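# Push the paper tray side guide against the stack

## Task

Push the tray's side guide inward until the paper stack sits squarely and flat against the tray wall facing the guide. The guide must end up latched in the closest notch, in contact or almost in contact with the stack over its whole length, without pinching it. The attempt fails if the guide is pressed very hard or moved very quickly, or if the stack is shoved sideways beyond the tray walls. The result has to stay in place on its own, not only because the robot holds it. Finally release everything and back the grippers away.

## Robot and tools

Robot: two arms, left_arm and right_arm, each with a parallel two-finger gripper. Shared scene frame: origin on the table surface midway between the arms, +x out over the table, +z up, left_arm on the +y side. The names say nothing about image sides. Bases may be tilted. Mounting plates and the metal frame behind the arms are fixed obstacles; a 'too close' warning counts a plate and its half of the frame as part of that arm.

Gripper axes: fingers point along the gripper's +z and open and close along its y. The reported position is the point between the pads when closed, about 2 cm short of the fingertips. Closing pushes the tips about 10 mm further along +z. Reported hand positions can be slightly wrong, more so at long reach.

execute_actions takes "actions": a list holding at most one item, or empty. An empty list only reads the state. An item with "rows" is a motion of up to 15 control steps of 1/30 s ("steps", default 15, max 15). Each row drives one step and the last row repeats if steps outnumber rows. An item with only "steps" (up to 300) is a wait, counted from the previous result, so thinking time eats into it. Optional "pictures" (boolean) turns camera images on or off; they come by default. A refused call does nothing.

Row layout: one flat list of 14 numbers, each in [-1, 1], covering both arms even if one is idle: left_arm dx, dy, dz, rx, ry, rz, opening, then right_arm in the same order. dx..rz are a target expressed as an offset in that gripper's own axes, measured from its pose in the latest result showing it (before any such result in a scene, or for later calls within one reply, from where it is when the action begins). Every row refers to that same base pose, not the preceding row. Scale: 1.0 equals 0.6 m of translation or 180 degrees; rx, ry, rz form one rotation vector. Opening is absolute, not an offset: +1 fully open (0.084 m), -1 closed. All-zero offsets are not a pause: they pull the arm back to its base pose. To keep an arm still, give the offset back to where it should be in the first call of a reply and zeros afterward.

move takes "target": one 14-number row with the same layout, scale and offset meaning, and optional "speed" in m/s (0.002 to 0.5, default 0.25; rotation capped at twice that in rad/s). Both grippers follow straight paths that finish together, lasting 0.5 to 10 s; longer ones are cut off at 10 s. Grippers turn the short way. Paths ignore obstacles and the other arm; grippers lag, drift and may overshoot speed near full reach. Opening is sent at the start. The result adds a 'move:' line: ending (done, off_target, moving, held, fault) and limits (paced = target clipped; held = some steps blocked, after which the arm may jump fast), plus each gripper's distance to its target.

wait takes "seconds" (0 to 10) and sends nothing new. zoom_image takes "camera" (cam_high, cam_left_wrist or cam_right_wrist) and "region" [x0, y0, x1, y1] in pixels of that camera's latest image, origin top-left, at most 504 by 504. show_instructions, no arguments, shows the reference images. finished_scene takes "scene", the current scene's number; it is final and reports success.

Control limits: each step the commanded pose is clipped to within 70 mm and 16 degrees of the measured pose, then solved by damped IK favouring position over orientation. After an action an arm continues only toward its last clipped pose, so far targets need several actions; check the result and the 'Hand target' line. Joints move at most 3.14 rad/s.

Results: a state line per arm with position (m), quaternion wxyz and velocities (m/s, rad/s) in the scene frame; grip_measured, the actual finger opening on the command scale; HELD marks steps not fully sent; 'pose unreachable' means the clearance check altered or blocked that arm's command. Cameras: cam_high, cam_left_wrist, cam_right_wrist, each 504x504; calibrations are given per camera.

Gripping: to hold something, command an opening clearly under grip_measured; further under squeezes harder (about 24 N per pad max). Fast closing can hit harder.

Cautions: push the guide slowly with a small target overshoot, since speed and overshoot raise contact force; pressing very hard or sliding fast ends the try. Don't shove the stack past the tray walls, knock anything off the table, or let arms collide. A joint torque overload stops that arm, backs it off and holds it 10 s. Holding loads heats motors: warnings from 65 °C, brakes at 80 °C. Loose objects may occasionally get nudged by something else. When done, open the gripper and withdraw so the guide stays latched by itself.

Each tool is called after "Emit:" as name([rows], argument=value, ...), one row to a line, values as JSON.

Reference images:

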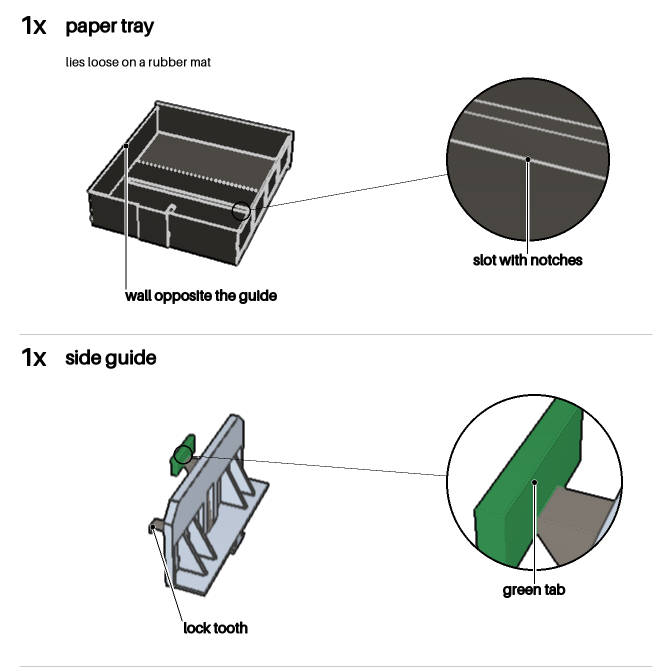

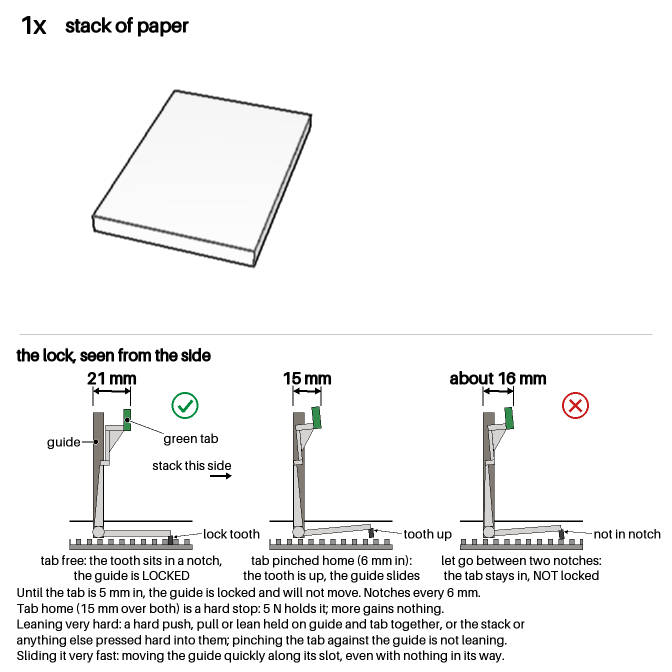

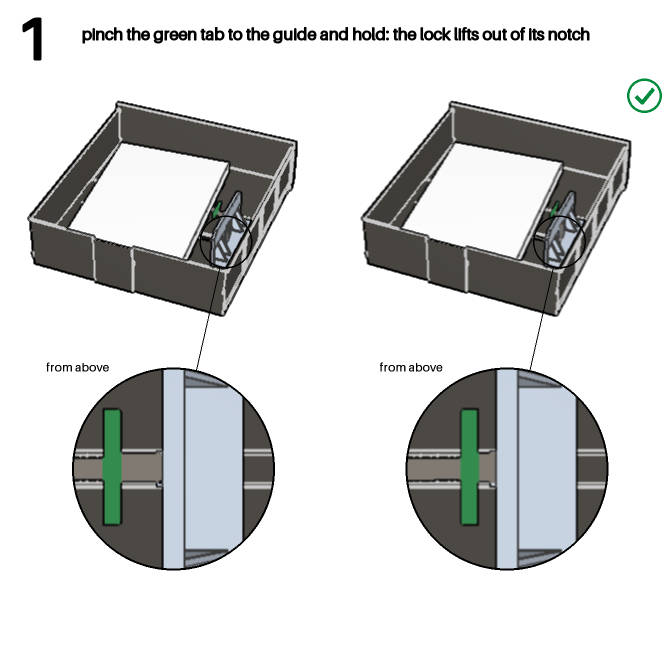

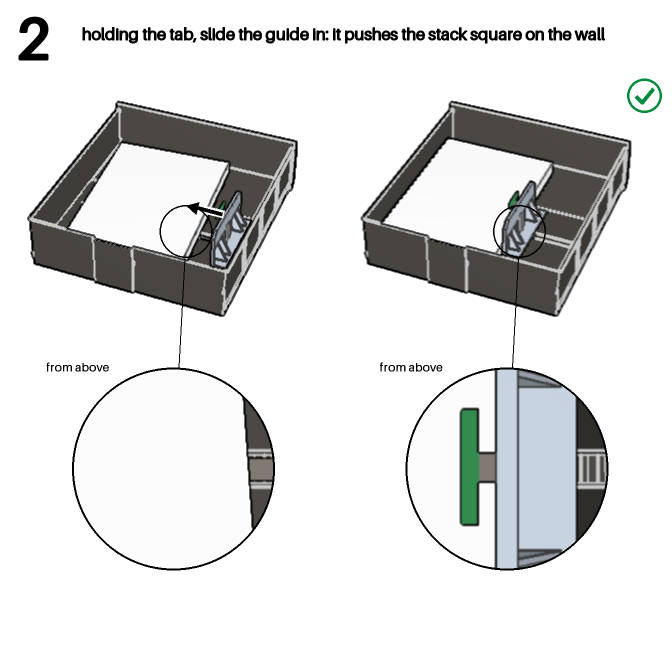

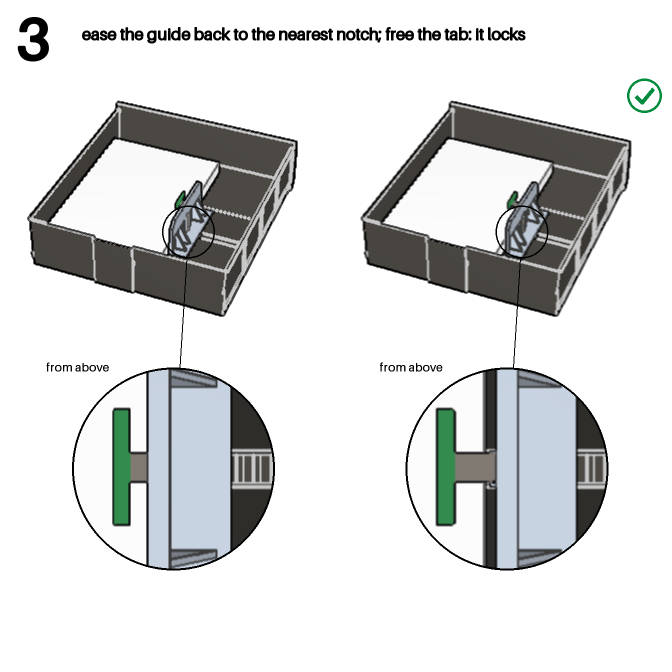

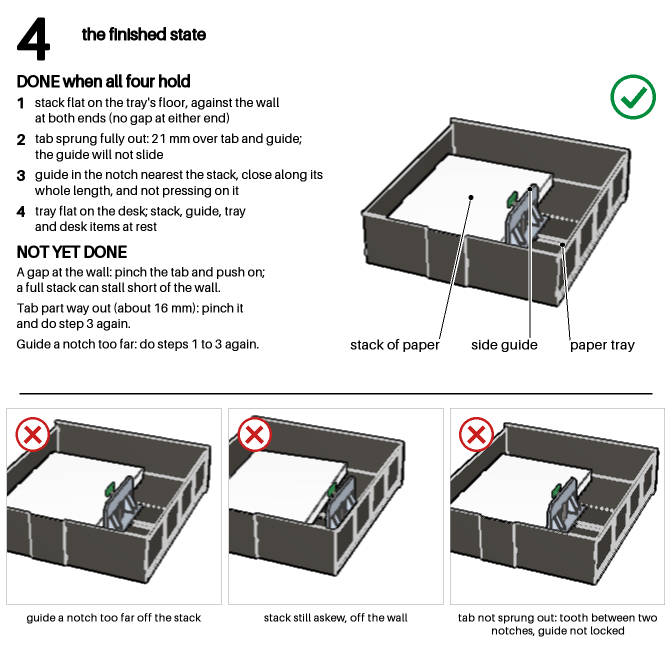

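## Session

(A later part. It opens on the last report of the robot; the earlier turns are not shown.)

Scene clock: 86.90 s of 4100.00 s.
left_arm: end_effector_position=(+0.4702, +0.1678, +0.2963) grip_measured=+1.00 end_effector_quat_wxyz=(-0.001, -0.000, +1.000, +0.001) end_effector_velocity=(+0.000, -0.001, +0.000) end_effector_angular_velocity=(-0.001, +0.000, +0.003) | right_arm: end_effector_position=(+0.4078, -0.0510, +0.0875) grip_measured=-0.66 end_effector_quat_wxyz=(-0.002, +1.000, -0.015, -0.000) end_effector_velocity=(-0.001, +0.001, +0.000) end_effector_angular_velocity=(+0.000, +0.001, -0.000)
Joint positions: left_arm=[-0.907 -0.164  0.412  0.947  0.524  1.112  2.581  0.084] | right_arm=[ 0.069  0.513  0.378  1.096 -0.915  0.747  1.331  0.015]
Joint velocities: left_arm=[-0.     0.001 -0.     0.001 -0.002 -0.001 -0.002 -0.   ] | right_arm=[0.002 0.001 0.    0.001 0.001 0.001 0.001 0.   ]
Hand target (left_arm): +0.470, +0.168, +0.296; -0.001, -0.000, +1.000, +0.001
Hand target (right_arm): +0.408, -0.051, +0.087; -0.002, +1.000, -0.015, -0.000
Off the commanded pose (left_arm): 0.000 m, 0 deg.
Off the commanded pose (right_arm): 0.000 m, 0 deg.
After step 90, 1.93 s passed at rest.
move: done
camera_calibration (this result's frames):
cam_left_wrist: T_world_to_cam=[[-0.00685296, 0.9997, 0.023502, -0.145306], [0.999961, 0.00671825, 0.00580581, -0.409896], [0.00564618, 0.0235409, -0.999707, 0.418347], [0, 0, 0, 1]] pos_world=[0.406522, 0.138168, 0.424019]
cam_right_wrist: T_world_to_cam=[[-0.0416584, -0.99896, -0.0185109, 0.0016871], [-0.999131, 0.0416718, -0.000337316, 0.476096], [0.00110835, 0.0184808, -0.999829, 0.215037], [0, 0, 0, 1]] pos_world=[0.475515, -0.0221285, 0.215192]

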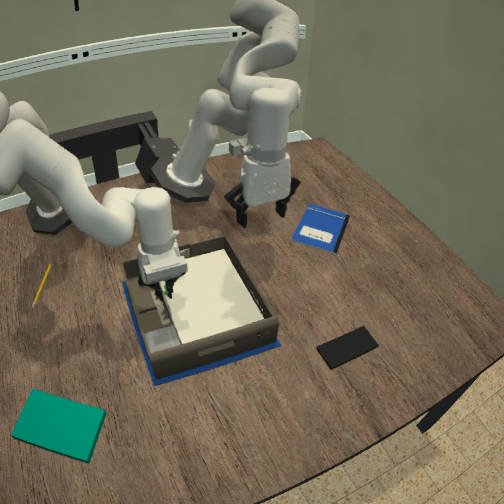

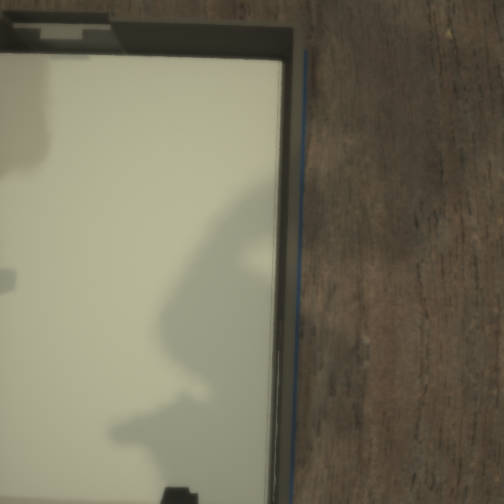

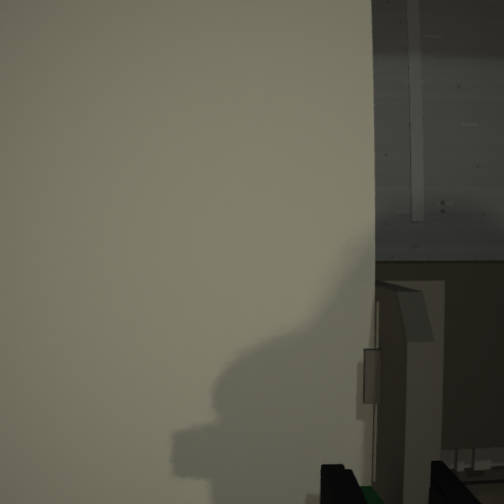

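Emit:
move(target=[0,0,0,0,0,0,1,0,-0.004,0,0,0,0,-0.75], speed=0.005)

Emit:
zoom_image(camera="cam_left_wrist", region=[230,384,330,504])

Emit:
zoom_image(camera="cam_left_wrist", region=[230,30,330,150])

Scene clock: 92.50 s of 4100.00 s.
left_arm: end_effector_position=(+0.4702, +0.1678, +0.2963) grip_measured=+1.00 end_effector_quat_wxyz=(-0.001, -0.000, +1.000, +0.001) end_effector_velocity=(+0.000, +0.000, +0.000) end_effector_angular_velocity=(-0.000, -0.002, -0.001) | right_arm: end_effector_position=(+0.4079, -0.0486, +0.0875) grip_measured=-0.66 end_effector_quat_wxyz=(-0.002, +1.000, -0.015, -0.000) end_effector_velocity=(+0.000, +0.001, +0.000) end_effector_angular_velocity=(+0.001, -0.001, -0.000)
Joint positions: left_arm=[-0.907 -0.164  0.412  0.947  0.524  1.112  2.581  0.084] | right_arm=[ 0.073  0.519  0.378  1.103 -0.915  0.75   1.334  0.015]
Joint velocities: left_arm=[-0.    -0.001  0.    -0.     0.001 -0.     0.001  0.   ] | right_arm=[ 0.001  0.001  0.     0.002 -0.    -0.     0.001  0.   ]
Hand target (left_arm): +0.470, +0.168, +0.296; -0.001, -0.000, +1.000, +0.001
Hand target (right_arm): +0.408, -0.049, +0.087; -0.002, +1.000, -0.015, -0.000
Off the commanded pose (left_arm): 0.000 m, 0 deg.
Off the commanded pose (right_arm): 0.000 m, 0 deg.
After step 90, 1.90 s passed at rest.
move: done
camera_calibration (this result's frames):
cam_left_wrist: T_world_to_cam=[[-0.0068562, 0.9997, 0.0235016, -0.145303], [0.999961, 0.00672149, 0.00580599, -0.409897], [0.00564629, 0.0235405, -0.999707, 0.418347], [0, 0, 0, 1]] pos_world=[0.406523, 0.138166, 0.424019]
cam_right_wrist: T_world_to_cam=[[-0.0416888, -0.998959, -0.0185265, 0.00404266], [-0.99913, 0.0417019, -0.000324122, 0.476069], [0.00109637, 0.0184968, -0.999828, 0.214995], [0, 0, 0, 1]] pos_world=[0.475587, -0.0197913, 0.215187]

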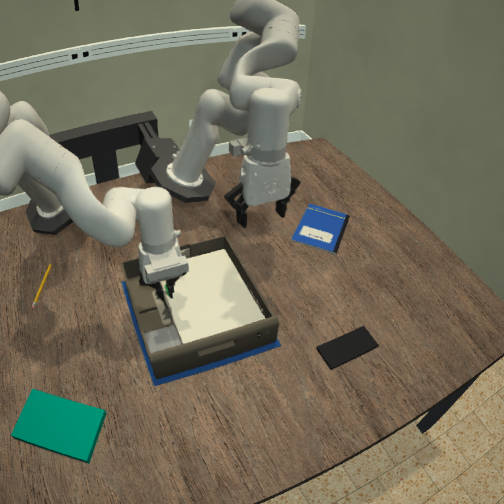

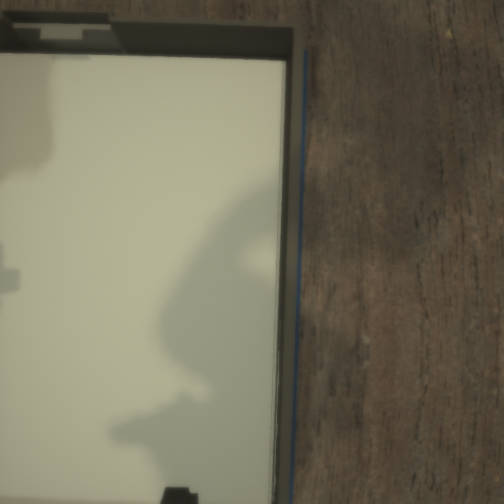

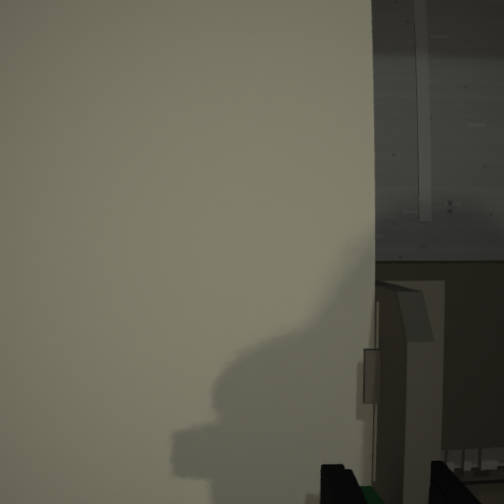

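Region (230, 384, 330, 504) of cam_left_wrist's 504x504 image, scaled by 4.200, with more detail than that image has.

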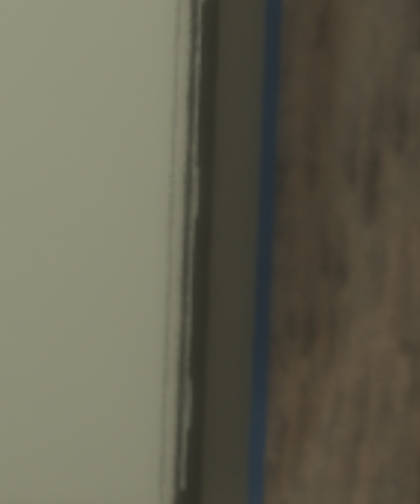

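Region (230, 30, 330, 150) of cam_left_wrist's 504x504 image, scaled by 4.200, with more detail than that image has.

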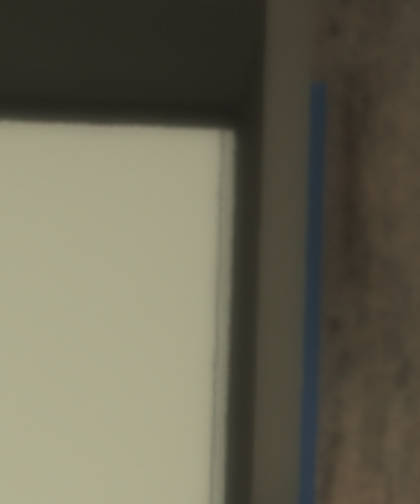

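Emit:
move(target=[0,0,0,0,0,0,1,0,-0.003,0,0,0,0,-0.75], speed=0.004)

Emit:
zoom_image(camera="cam_left_wrist", region=[230,384,330,504])

Emit:
zoom_image(camera="cam_left_wrist", region=[230,30,330,150])

Scene clock: 98.90 s of 4100.00 s.
left_arm: end_effector_position=(+0.4702, +0.1678, +0.2963) grip_measured=+1.00 end_effector_quat_wxyz=(-0.001, -0.000, +1.000, +0.001) end_effector_velocity=(-0.000, -0.000, -0.000) end_effector_angular_velocity=(+0.000, +0.001, -0.001) | right_arm: end_effector_position=(+0.4079, -0.0473, +0.0875) grip_measured=-0.66 end_effector_quat_wxyz=(-0.002, +1.000, -0.015, -0.000) end_effector_velocity=(+0.001, +0.000, +0.000) end_effector_angular_velocity=(-0.000, -0.001, -0.001)
Joint positions: left_arm=[-0.907 -0.164  0.412  0.947  0.524  1.112  2.581  0.084] | right_arm=[ 0.076  0.522  0.378  1.107 -0.915  0.754  1.335  0.015]
Joint velocities: left_arm=[ 0.     0.001  0.    -0.    -0.    -0.     0.001 -0.   ] | right_arm=[ 0.     0.001 -0.     0.003 -0.001  0.001  0.     0.   ]
Hand target (left_arm): +0.470, +0.168, +0.296; -0.001, -0.000, +1.000, +0.001
Hand target (right_arm): +0.408, -0.047, +0.087; -0.002, +1.000, -0.015, -0.000
Off the commanded pose (left_arm): 0.000 m, 0 deg.
Off the commanded pose (right_arm): 0.000 m, 0 deg.
After step 90, 2.70 s passed at rest.
move: done
camera_calibration (this result's frames):
cam_left_wrist: T_world_to_cam=[[-0.00685603, 0.9997, 0.0235016, -0.145303], [0.999961, 0.00672133, 0.00580601, -0.409897], [0.00564631, 0.0235405, -0.999707, 0.418347], [0, 0, 0, 1]] pos_world=[0.406523, 0.138167, 0.424019]
cam_right_wrist: T_world_to_cam=[[-0.0419425, -0.998964, -0.0176355, 0.00545013], [-0.99912, 0.0419536, -0.000259049, 0.476066], [0.000998652, 0.0176091, -0.999844, 0.214975], [0, 0, 0, 1]] pos_world=[0.475661, -0.0183137, 0.215161]

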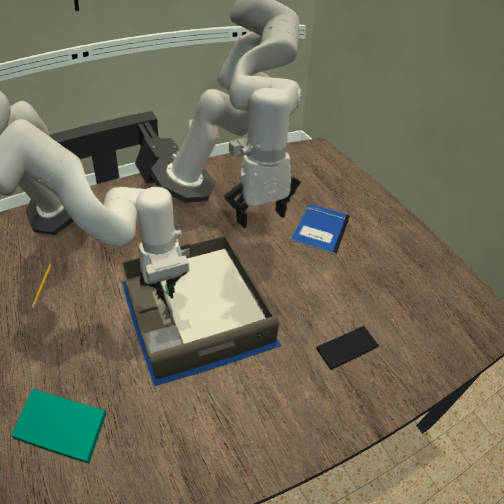

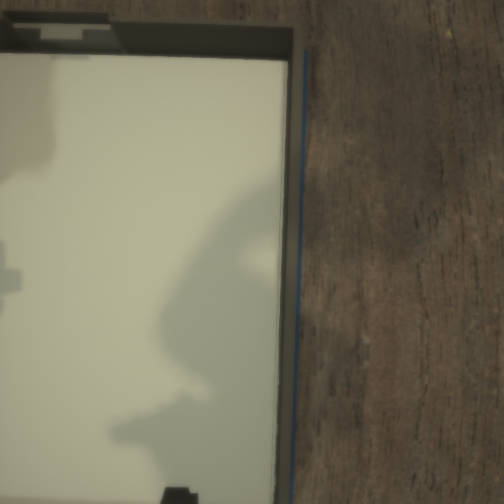

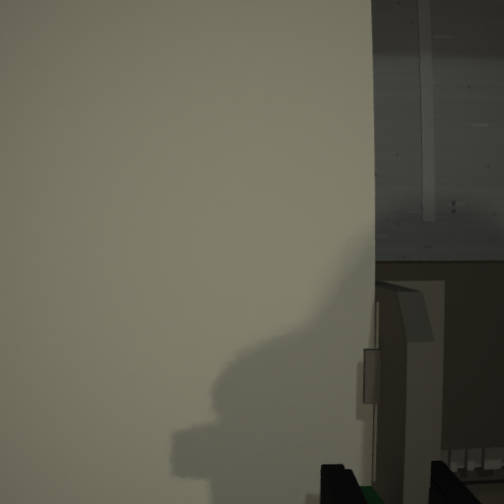

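Region (230, 384, 330, 504) of cam_left_wrist's 504x504 image, scaled by 4.200, with more detail than that image has.

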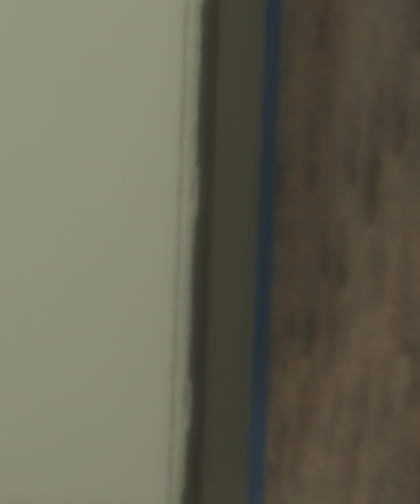

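Region (230, 30, 330, 150) of cam_left_wrist's 504x504 image, scaled by 4.200, with more detail than that image has.

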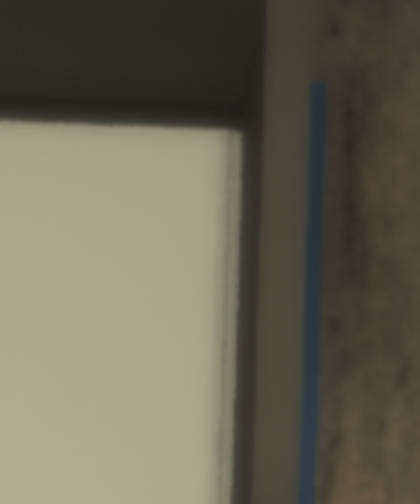

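Emit:
move(target=[0,0,0,0,0,0,1,0,-0.002,0,0,0,0,-0.75], speed=0.004)

Emit:
zoom_image(camera="cam_left_wrist", region=[230,384,330,504])

Emit:
move(target=[0,0,0,0,0,0,1,0,0.006,0,0,0,0,-0.75], speed=0.006)

Emit:
move(target=[0,0,0,0,0,0,1,0,0,0,0,0,0,-0.3])

Scene clock: 110.30 s of 4100.00 s.
left_arm: end_effector_position=(+0.4702, +0.1678, +0.2963) grip_measured=+1.00 end_effector_quat_wxyz=(-0.001, -0.000, +1.000, +0.001) end_effector_velocity=(+0.000, +0.000, +0.000) end_effector_angular_velocity=(-0.001, -0.000, +0.001) | right_arm: end_effector_position=(+0.4080, -0.0466, +0.0875) grip_measured=-0.66 end_effector_quat_wxyz=(-0.001, +1.000, -0.015, -0.000) end_effector_velocity=(-0.000, +0.001, -0.000) end_effector_angular_velocity=(+0.002, +0.001, -0.001)
Joint positions: left_arm=[-0.907 -0.164  0.412  0.947  0.524  1.112  2.581  0.084] | right_arm=[ 0.078  0.524  0.378  1.11  -0.914  0.756  1.336  0.015]
Joint velocities: left_arm=[ 0.001 -0.001  0.    -0.    -0.001 -0.     0.001  0.   ] | right_arm=[ 0.     0.002 -0.     0.001  0.001 -0.002  0.001 -0.   ]
Hand target (left_arm): +0.470, +0.168, +0.296; -0.001, -0.000, +1.000, +0.001
Hand target (right_arm): +0.408, -0.046, +0.087; -0.002, +1.000, -0.015, -0.000
Off the commanded pose (left_arm): 0.000 m, 0 deg.
Off the commanded pose (right_arm): 0.001 m, 0 deg.
After step 90, 7.70 s passed at rest.
move: done
camera_calibration (this result's frames):
cam_left_wrist: T_world_to_cam=[[-0.00685599, 0.9997, 0.0235013, -0.145303], [0.999961, 0.00672128, 0.00580624, -0.409897], [0.00564654, 0.0235402, -0.999707, 0.418347], [0, 0, 0, 1]] pos_world=[0.406523, 0.138167, 0.424019]
cam_right_wrist: T_world_to_cam=[[-0.0423126, -0.998967, -0.0165751, 0.00621086], [-0.999104, 0.042322, -0.000219472, 0.476125], [0.000920738, 0.016551, -0.999863, 0.214942], [0, 0, 0, 1]] pos_world=[0.475764, -0.0175036, 0.21512]

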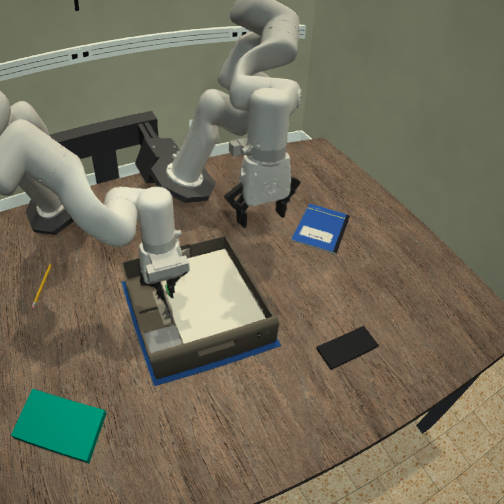

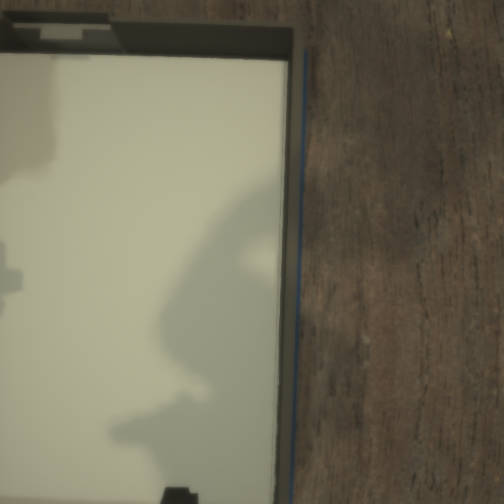

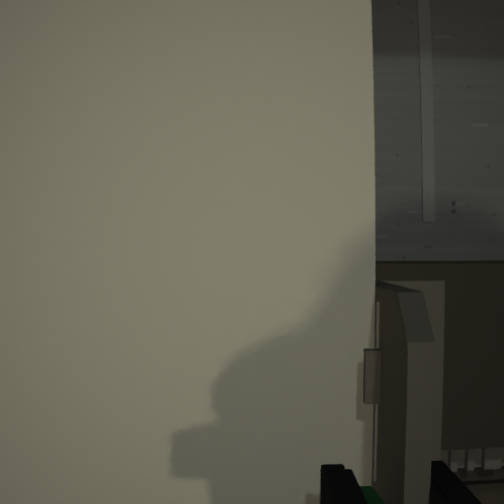

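Region (230, 384, 330, 504) of cam_left_wrist's 504x504 image, scaled by 4.200, with more detail than that image has.

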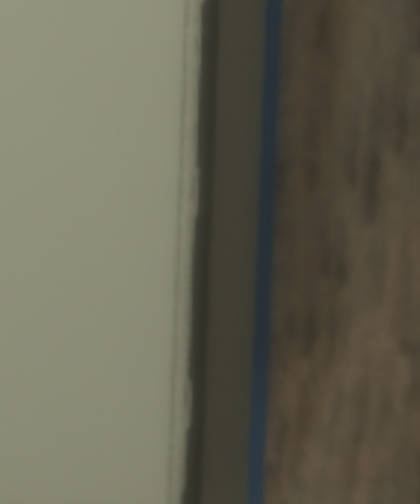

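Scene clock: 111.20 s of 4100.00 s.
left_arm: end_effector_position=(+0.4702, +0.1678, +0.2963) grip_measured=+1.00 end_effector_quat_wxyz=(-0.001, -0.000, +1.000, +0.001) end_effector_velocity=(-0.000, -0.000, -0.000) end_effector_angular_velocity=(-0.001, +0.001, +0.001) | right_arm: end_effector_position=(+0.4078, -0.0496, +0.0875) grip_measured=-0.66 end_effector_quat_wxyz=(-0.002, +1.000, -0.015, -0.000) end_effector_velocity=(-0.000, -0.004, -0.000) end_effector_angular_velocity=(-0.007, +0.001, -0.002)
Joint positions: left_arm=[-0.907 -0.164  0.412  0.947  0.524  1.112  2.581  0.084] | right_arm=[ 0.072  0.517  0.378  1.1   -0.915  0.75   1.333  0.015]
Joint velocities: left_arm=[ 0.     0.    -0.    -0.    -0.001 -0.    -0.001 -0.   ] | right_arm=[-0.002 -0.005 -0.002 -0.004  0.001  0.005 -0.001  0.   ]
Hand target (left_arm): +0.470, +0.168, +0.296; -0.001, -0.000, +1.000, +0.001
Hand target (right_arm): +0.408, -0.050, +0.087; -0.001, +1.000, -0.015, -0.000
Off the commanded pose (left_arm): 0.000 m, 0 deg.
Off the commanded pose (right_arm): 0.001 m, 0 deg.
move: done
camera_calibration (this result's frames):
cam_left_wrist: T_world_to_cam=[[-0.00685617, 0.9997, 0.0235013, -0.145303], [0.999961, 0.00672146, 0.00580622, -0.409897], [0.00564651, 0.0235402, -0.999707, 0.418347], [0, 0, 0, 1]] pos_world=[0.406523, 0.138167, 0.424019]
cam_right_wrist: T_world_to_cam=[[-0.0416443, -0.998976, -0.0177066, 0.00302902], [-0.999132, 0.0416535, -0.00015084, 0.475965], [0.00088823, 0.017685, -0.999843, 0.215039], [0, 0, 0, 1]] pos_world=[0.475487, -0.0206027, 0.215131]

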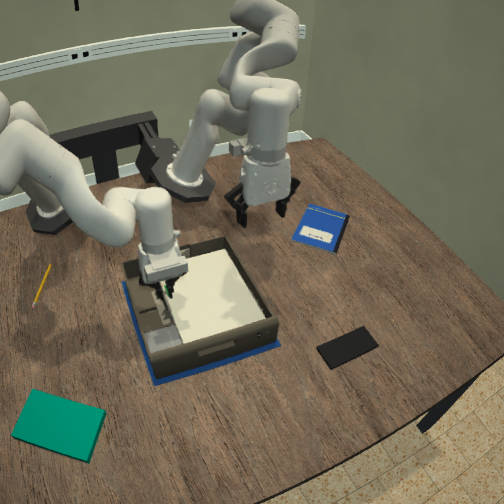

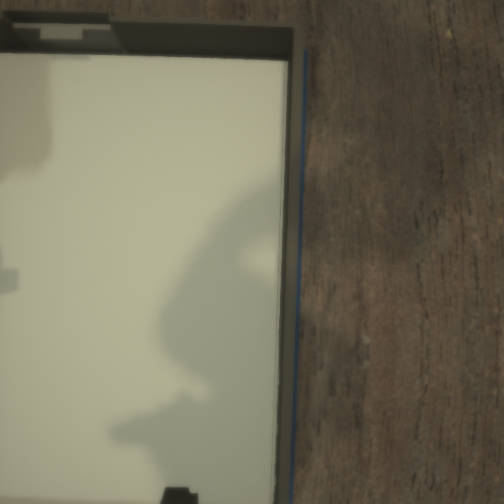

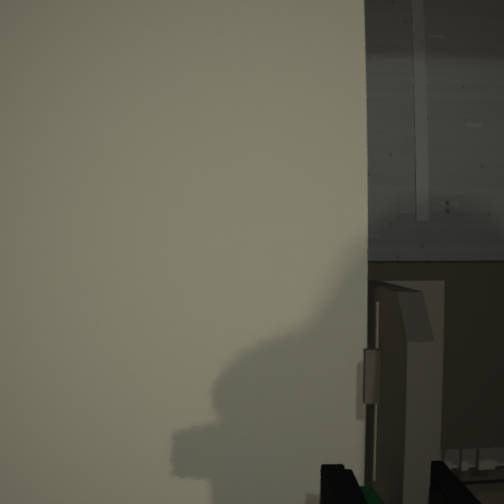

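Scene clock: 111.70 s of 4100.00 s.
left_arm: end_effector_position=(+0.4702, +0.1678, +0.2963) grip_measured=+1.00 end_effector_quat_wxyz=(-0.001, -0.000, +1.000, +0.001) end_effector_velocity=(+0.000, +0.000, -0.000) end_effector_angular_velocity=(+0.000, -0.000, -0.001) | right_arm: end_effector_position=(+0.4077, -0.0495, +0.0874) grip_measured=-0.32 end_effector_quat_wxyz=(-0.002, +1.000, -0.015, -0.001) end_effector_velocity=(+0.001, -0.000, +0.001) end_effector_angular_velocity=(+0.000, -0.003, -0.001)
Joint positions: left_arm=[-0.907 -0.164  0.412  0.947  0.524  1.112  2.581  0.084] | right_arm=[ 0.072  0.517  0.378  1.1   -0.915  0.75   1.333  0.03 ]
Joint velocities: left_arm=[ 0.     0.    -0.     0.     0.001 -0.     0.001  0.   ] | right_arm=[-0.    -0.001 -0.     0.001 -0.001  0.     0.001  0.   ]
Hand target (left_arm): +0.470, +0.168, +0.296; -0.001, -0.000, +1.000, +0.001
Hand target (right_arm): +0.408, -0.050, +0.087; -0.002, +1.000, -0.015, -0.000
Off the commanded pose (left_arm): 0.000 m, 0 deg.
Off the commanded pose (right_arm): 0.000 m, 0 deg.
move: done
camera_calibration (this result's frames):
cam_left_wrist: T_world_to_cam=[[-0.00685599, 0.9997, 0.0235014, -0.145303], [0.999961, 0.00672128, 0.00580613, -0.409897], [0.00564643, 0.0235403, -0.999707, 0.418347], [0, 0, 0, 1]] pos_world=[0.406523, 0.138167, 0.424019]
cam_right_wrist: T_world_to_cam=[[-0.0414763, -0.998984, -0.0176272, 0.00296505], [-0.999139, 0.0414826, 0.0000120738, 0.475833], [0.000719159, 0.0176125, -0.999845, 0.215057], [0, 0, 0, 1]] pos_world=[0.475392, -0.0205644, 0.21507]

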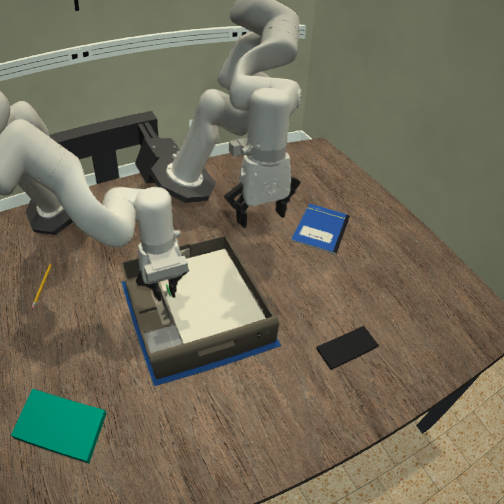

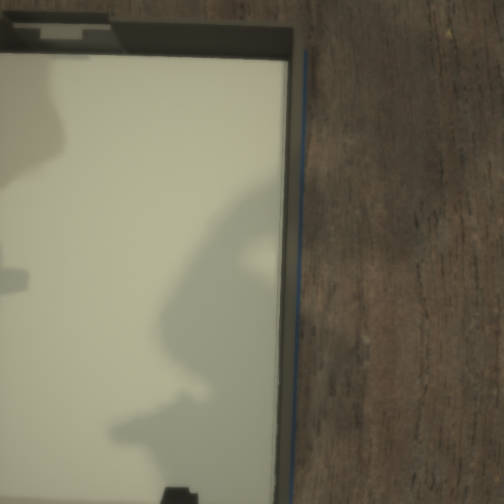

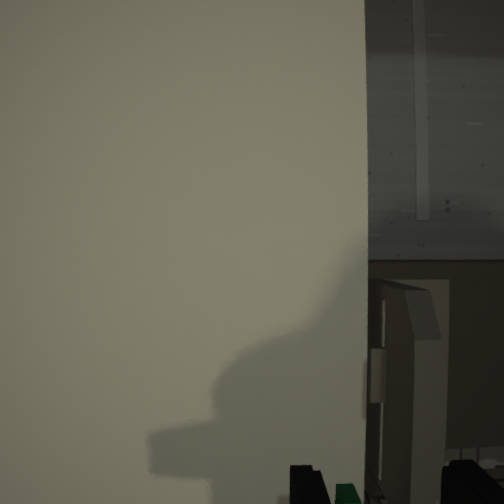

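Emit:
move(target=[0,0,0,0,0,0,1,0,0,-0.07,0,0,0,-0.2], speed=0.1)

Emit:
move(target=[0,0.1,0,0,0,0,1,-0.12,0.05,-0.15,0,0,0,0.2])

Scene clock: 116.43 s of 4100.00 s.
left_arm: end_effector_position=(+0.4702, +0.1678, +0.2963) grip_measured=+1.00 end_effector_quat_wxyz=(-0.001, -0.000, +1.000, +0.001) end_effector_velocity=(+0.000, +0.000, -0.000) end_effector_angular_velocity=(+0.001, -0.000, -0.001) | right_arm: end_effector_position=(+0.4076, -0.0498, +0.1289) grip_measured=-0.22 end_effector_quat_wxyz=(-0.002, +1.000, -0.015, -0.001) end_effector_velocity=(-0.000, +0.000, +0.002) end_effector_angular_velocity=(+0.001, +0.001, -0.000)
Joint positions: left_arm=[-0.907 -0.164  0.412  0.947  0.524  1.112  2.581  0.084] | right_arm=[ 0.068  0.425  0.427  1.084 -0.826  0.814  1.281  0.035]
Joint velocities: left_arm=[ 0.     0.001 -0.     0.     0.001 -0.     0.    -0.   ] | right_arm=[-0.    -0.004  0.003 -0.     0.006  0.003 -0.003 -0.   ]
Hand target (left_arm): +0.470, +0.168, +0.296; -0.001, -0.000, +1.000, +0.001
Hand target (right_arm): +0.408, -0.050, +0.129; -0.002, +1.000, -0.015, -0.001
Off the commanded pose (left_arm): 0.000 m, 0 deg.
Off the commanded pose (right_arm): 0.001 m, 0 deg.
After step 90, 0.90 s passed at rest.
move: done
camera_calibration (this result's frames):
cam_left_wrist: T_world_to_cam=[[-0.00685615, 0.9997, 0.0235014, -0.145303], [0.999961, 0.00672144, 0.00580592, -0.409897], [0.00564622, 0.0235403, -0.999707, 0.418347], [0, 0, 0, 1]] pos_world=[0.406523, 0.138167, 0.424019]
cam_right_wrist: T_world_to_cam=[[-0.0415786, -0.998989, -0.0170846, 0.00339803], [-0.999135, 0.0415749, 0.000568505, 0.475722], [0.00014236, 0.0170935, -0.999854, 0.256782], [0, 0, 0, 1]] pos_world=[0.475416, -0.0207728, 0.256532]

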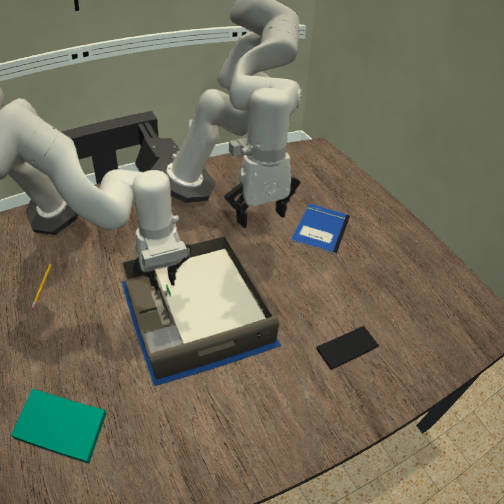

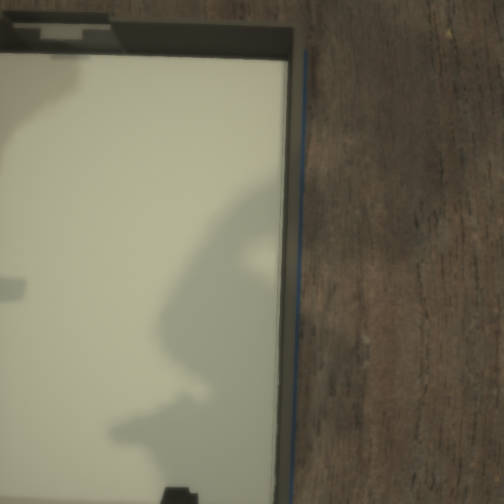

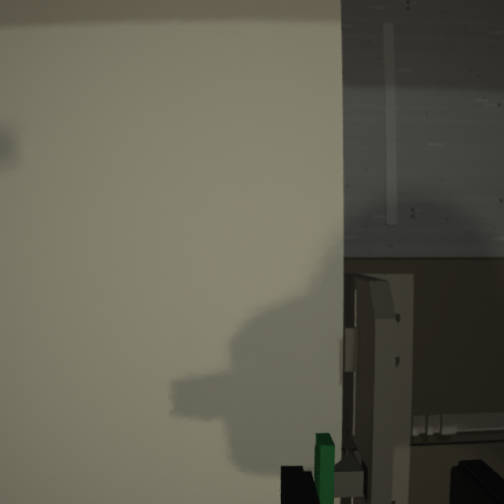

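Scene clock: 117.53 s of 4100.00 s.
left_arm: end_effector_position=(+0.4700, +0.2277, +0.2964) grip_measured=+1.00 end_effector_quat_wxyz=(-0.001, -0.000, +1.000, +0.001) end_effector_velocity=(+0.000, +0.001, -0.000) end_effector_angular_velocity=(+0.000, +0.000, +0.002) | right_arm: end_effector_position=(+0.3350, -0.0777, +0.2190) grip_measured=+0.19 end_effector_quat_wxyz=(-0.002, +1.000, -0.015, -0.001) end_effector_velocity=(-0.001, +0.001, +0.002) end_effector_angular_velocity=(+0.003, +0.000, +0.003)
Joint positions: left_arm=[-0.855 -0.247  0.468  0.933  0.562  1.131  2.688  0.084] | right_arm=[ 0.068  0.037  0.542  0.82  -0.558  0.869  1.198  0.052]
Joint velocities: left_arm=[ 0.001 -0.001  0.001  0.001  0.001  0.001  0.    -0.   ] | right_arm=[ 0.002 -0.005  0.002 -0.003  0.006 -0.    -0.005  0.   ]
Hand target (left_arm): +0.470, +0.228, +0.296; -0.001, -0.000, +1.000, +0.001
Hand target (right_arm): +0.335, -0.078, +0.219; -0.002, +1.000, -0.015, -0.001
Off the commanded pose (left_arm): 0.000 m, 0 deg.
Off the commanded pose (right_arm): 0.000 m, 0 deg.
move: done
camera_calibration (this result's frames):
cam_left_wrist: T_world_to_cam=[[-0.00657889, 0.999701, 0.0235373, -0.205348], [0.999963, 0.00644497, 0.00576115, -0.410031], [0.00560774, 0.0235743, -0.999706, 0.417075], [0, 0, 0, 1]] pos_world=[0.406326, 0.198097, 0.424148]
cam_right_wrist: T_world_to_cam=[[-0.0412684, -0.999005, -0.0169099, -0.0261379], [-0.999148, 0.0412551, 0.00113386, 0.404155], [-0.000435115, 0.0169422, -0.999856, 0.347488], [0, 0, 0, 1]] pos_world=[0.402883, -0.0486726, 0.346538]

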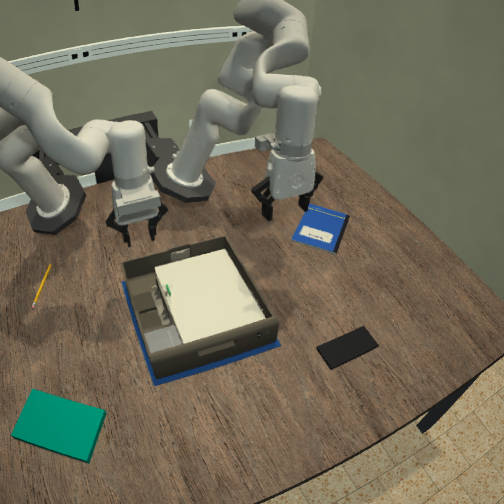

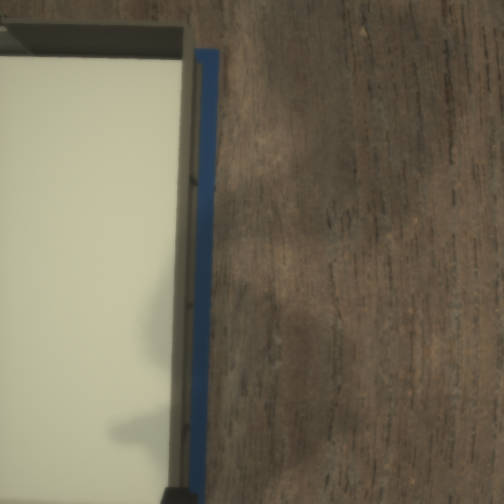

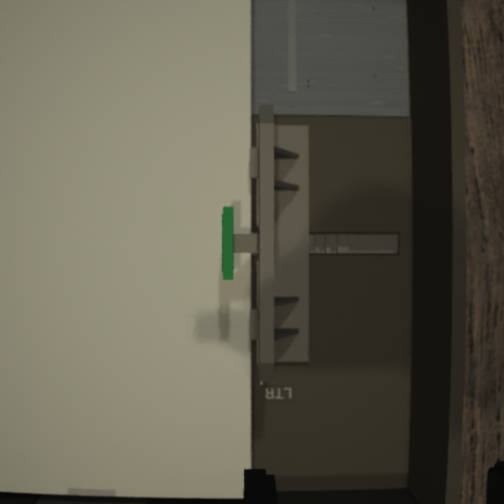

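Emit:
finished_scene(scene=1)

The scene is finished: the task was done.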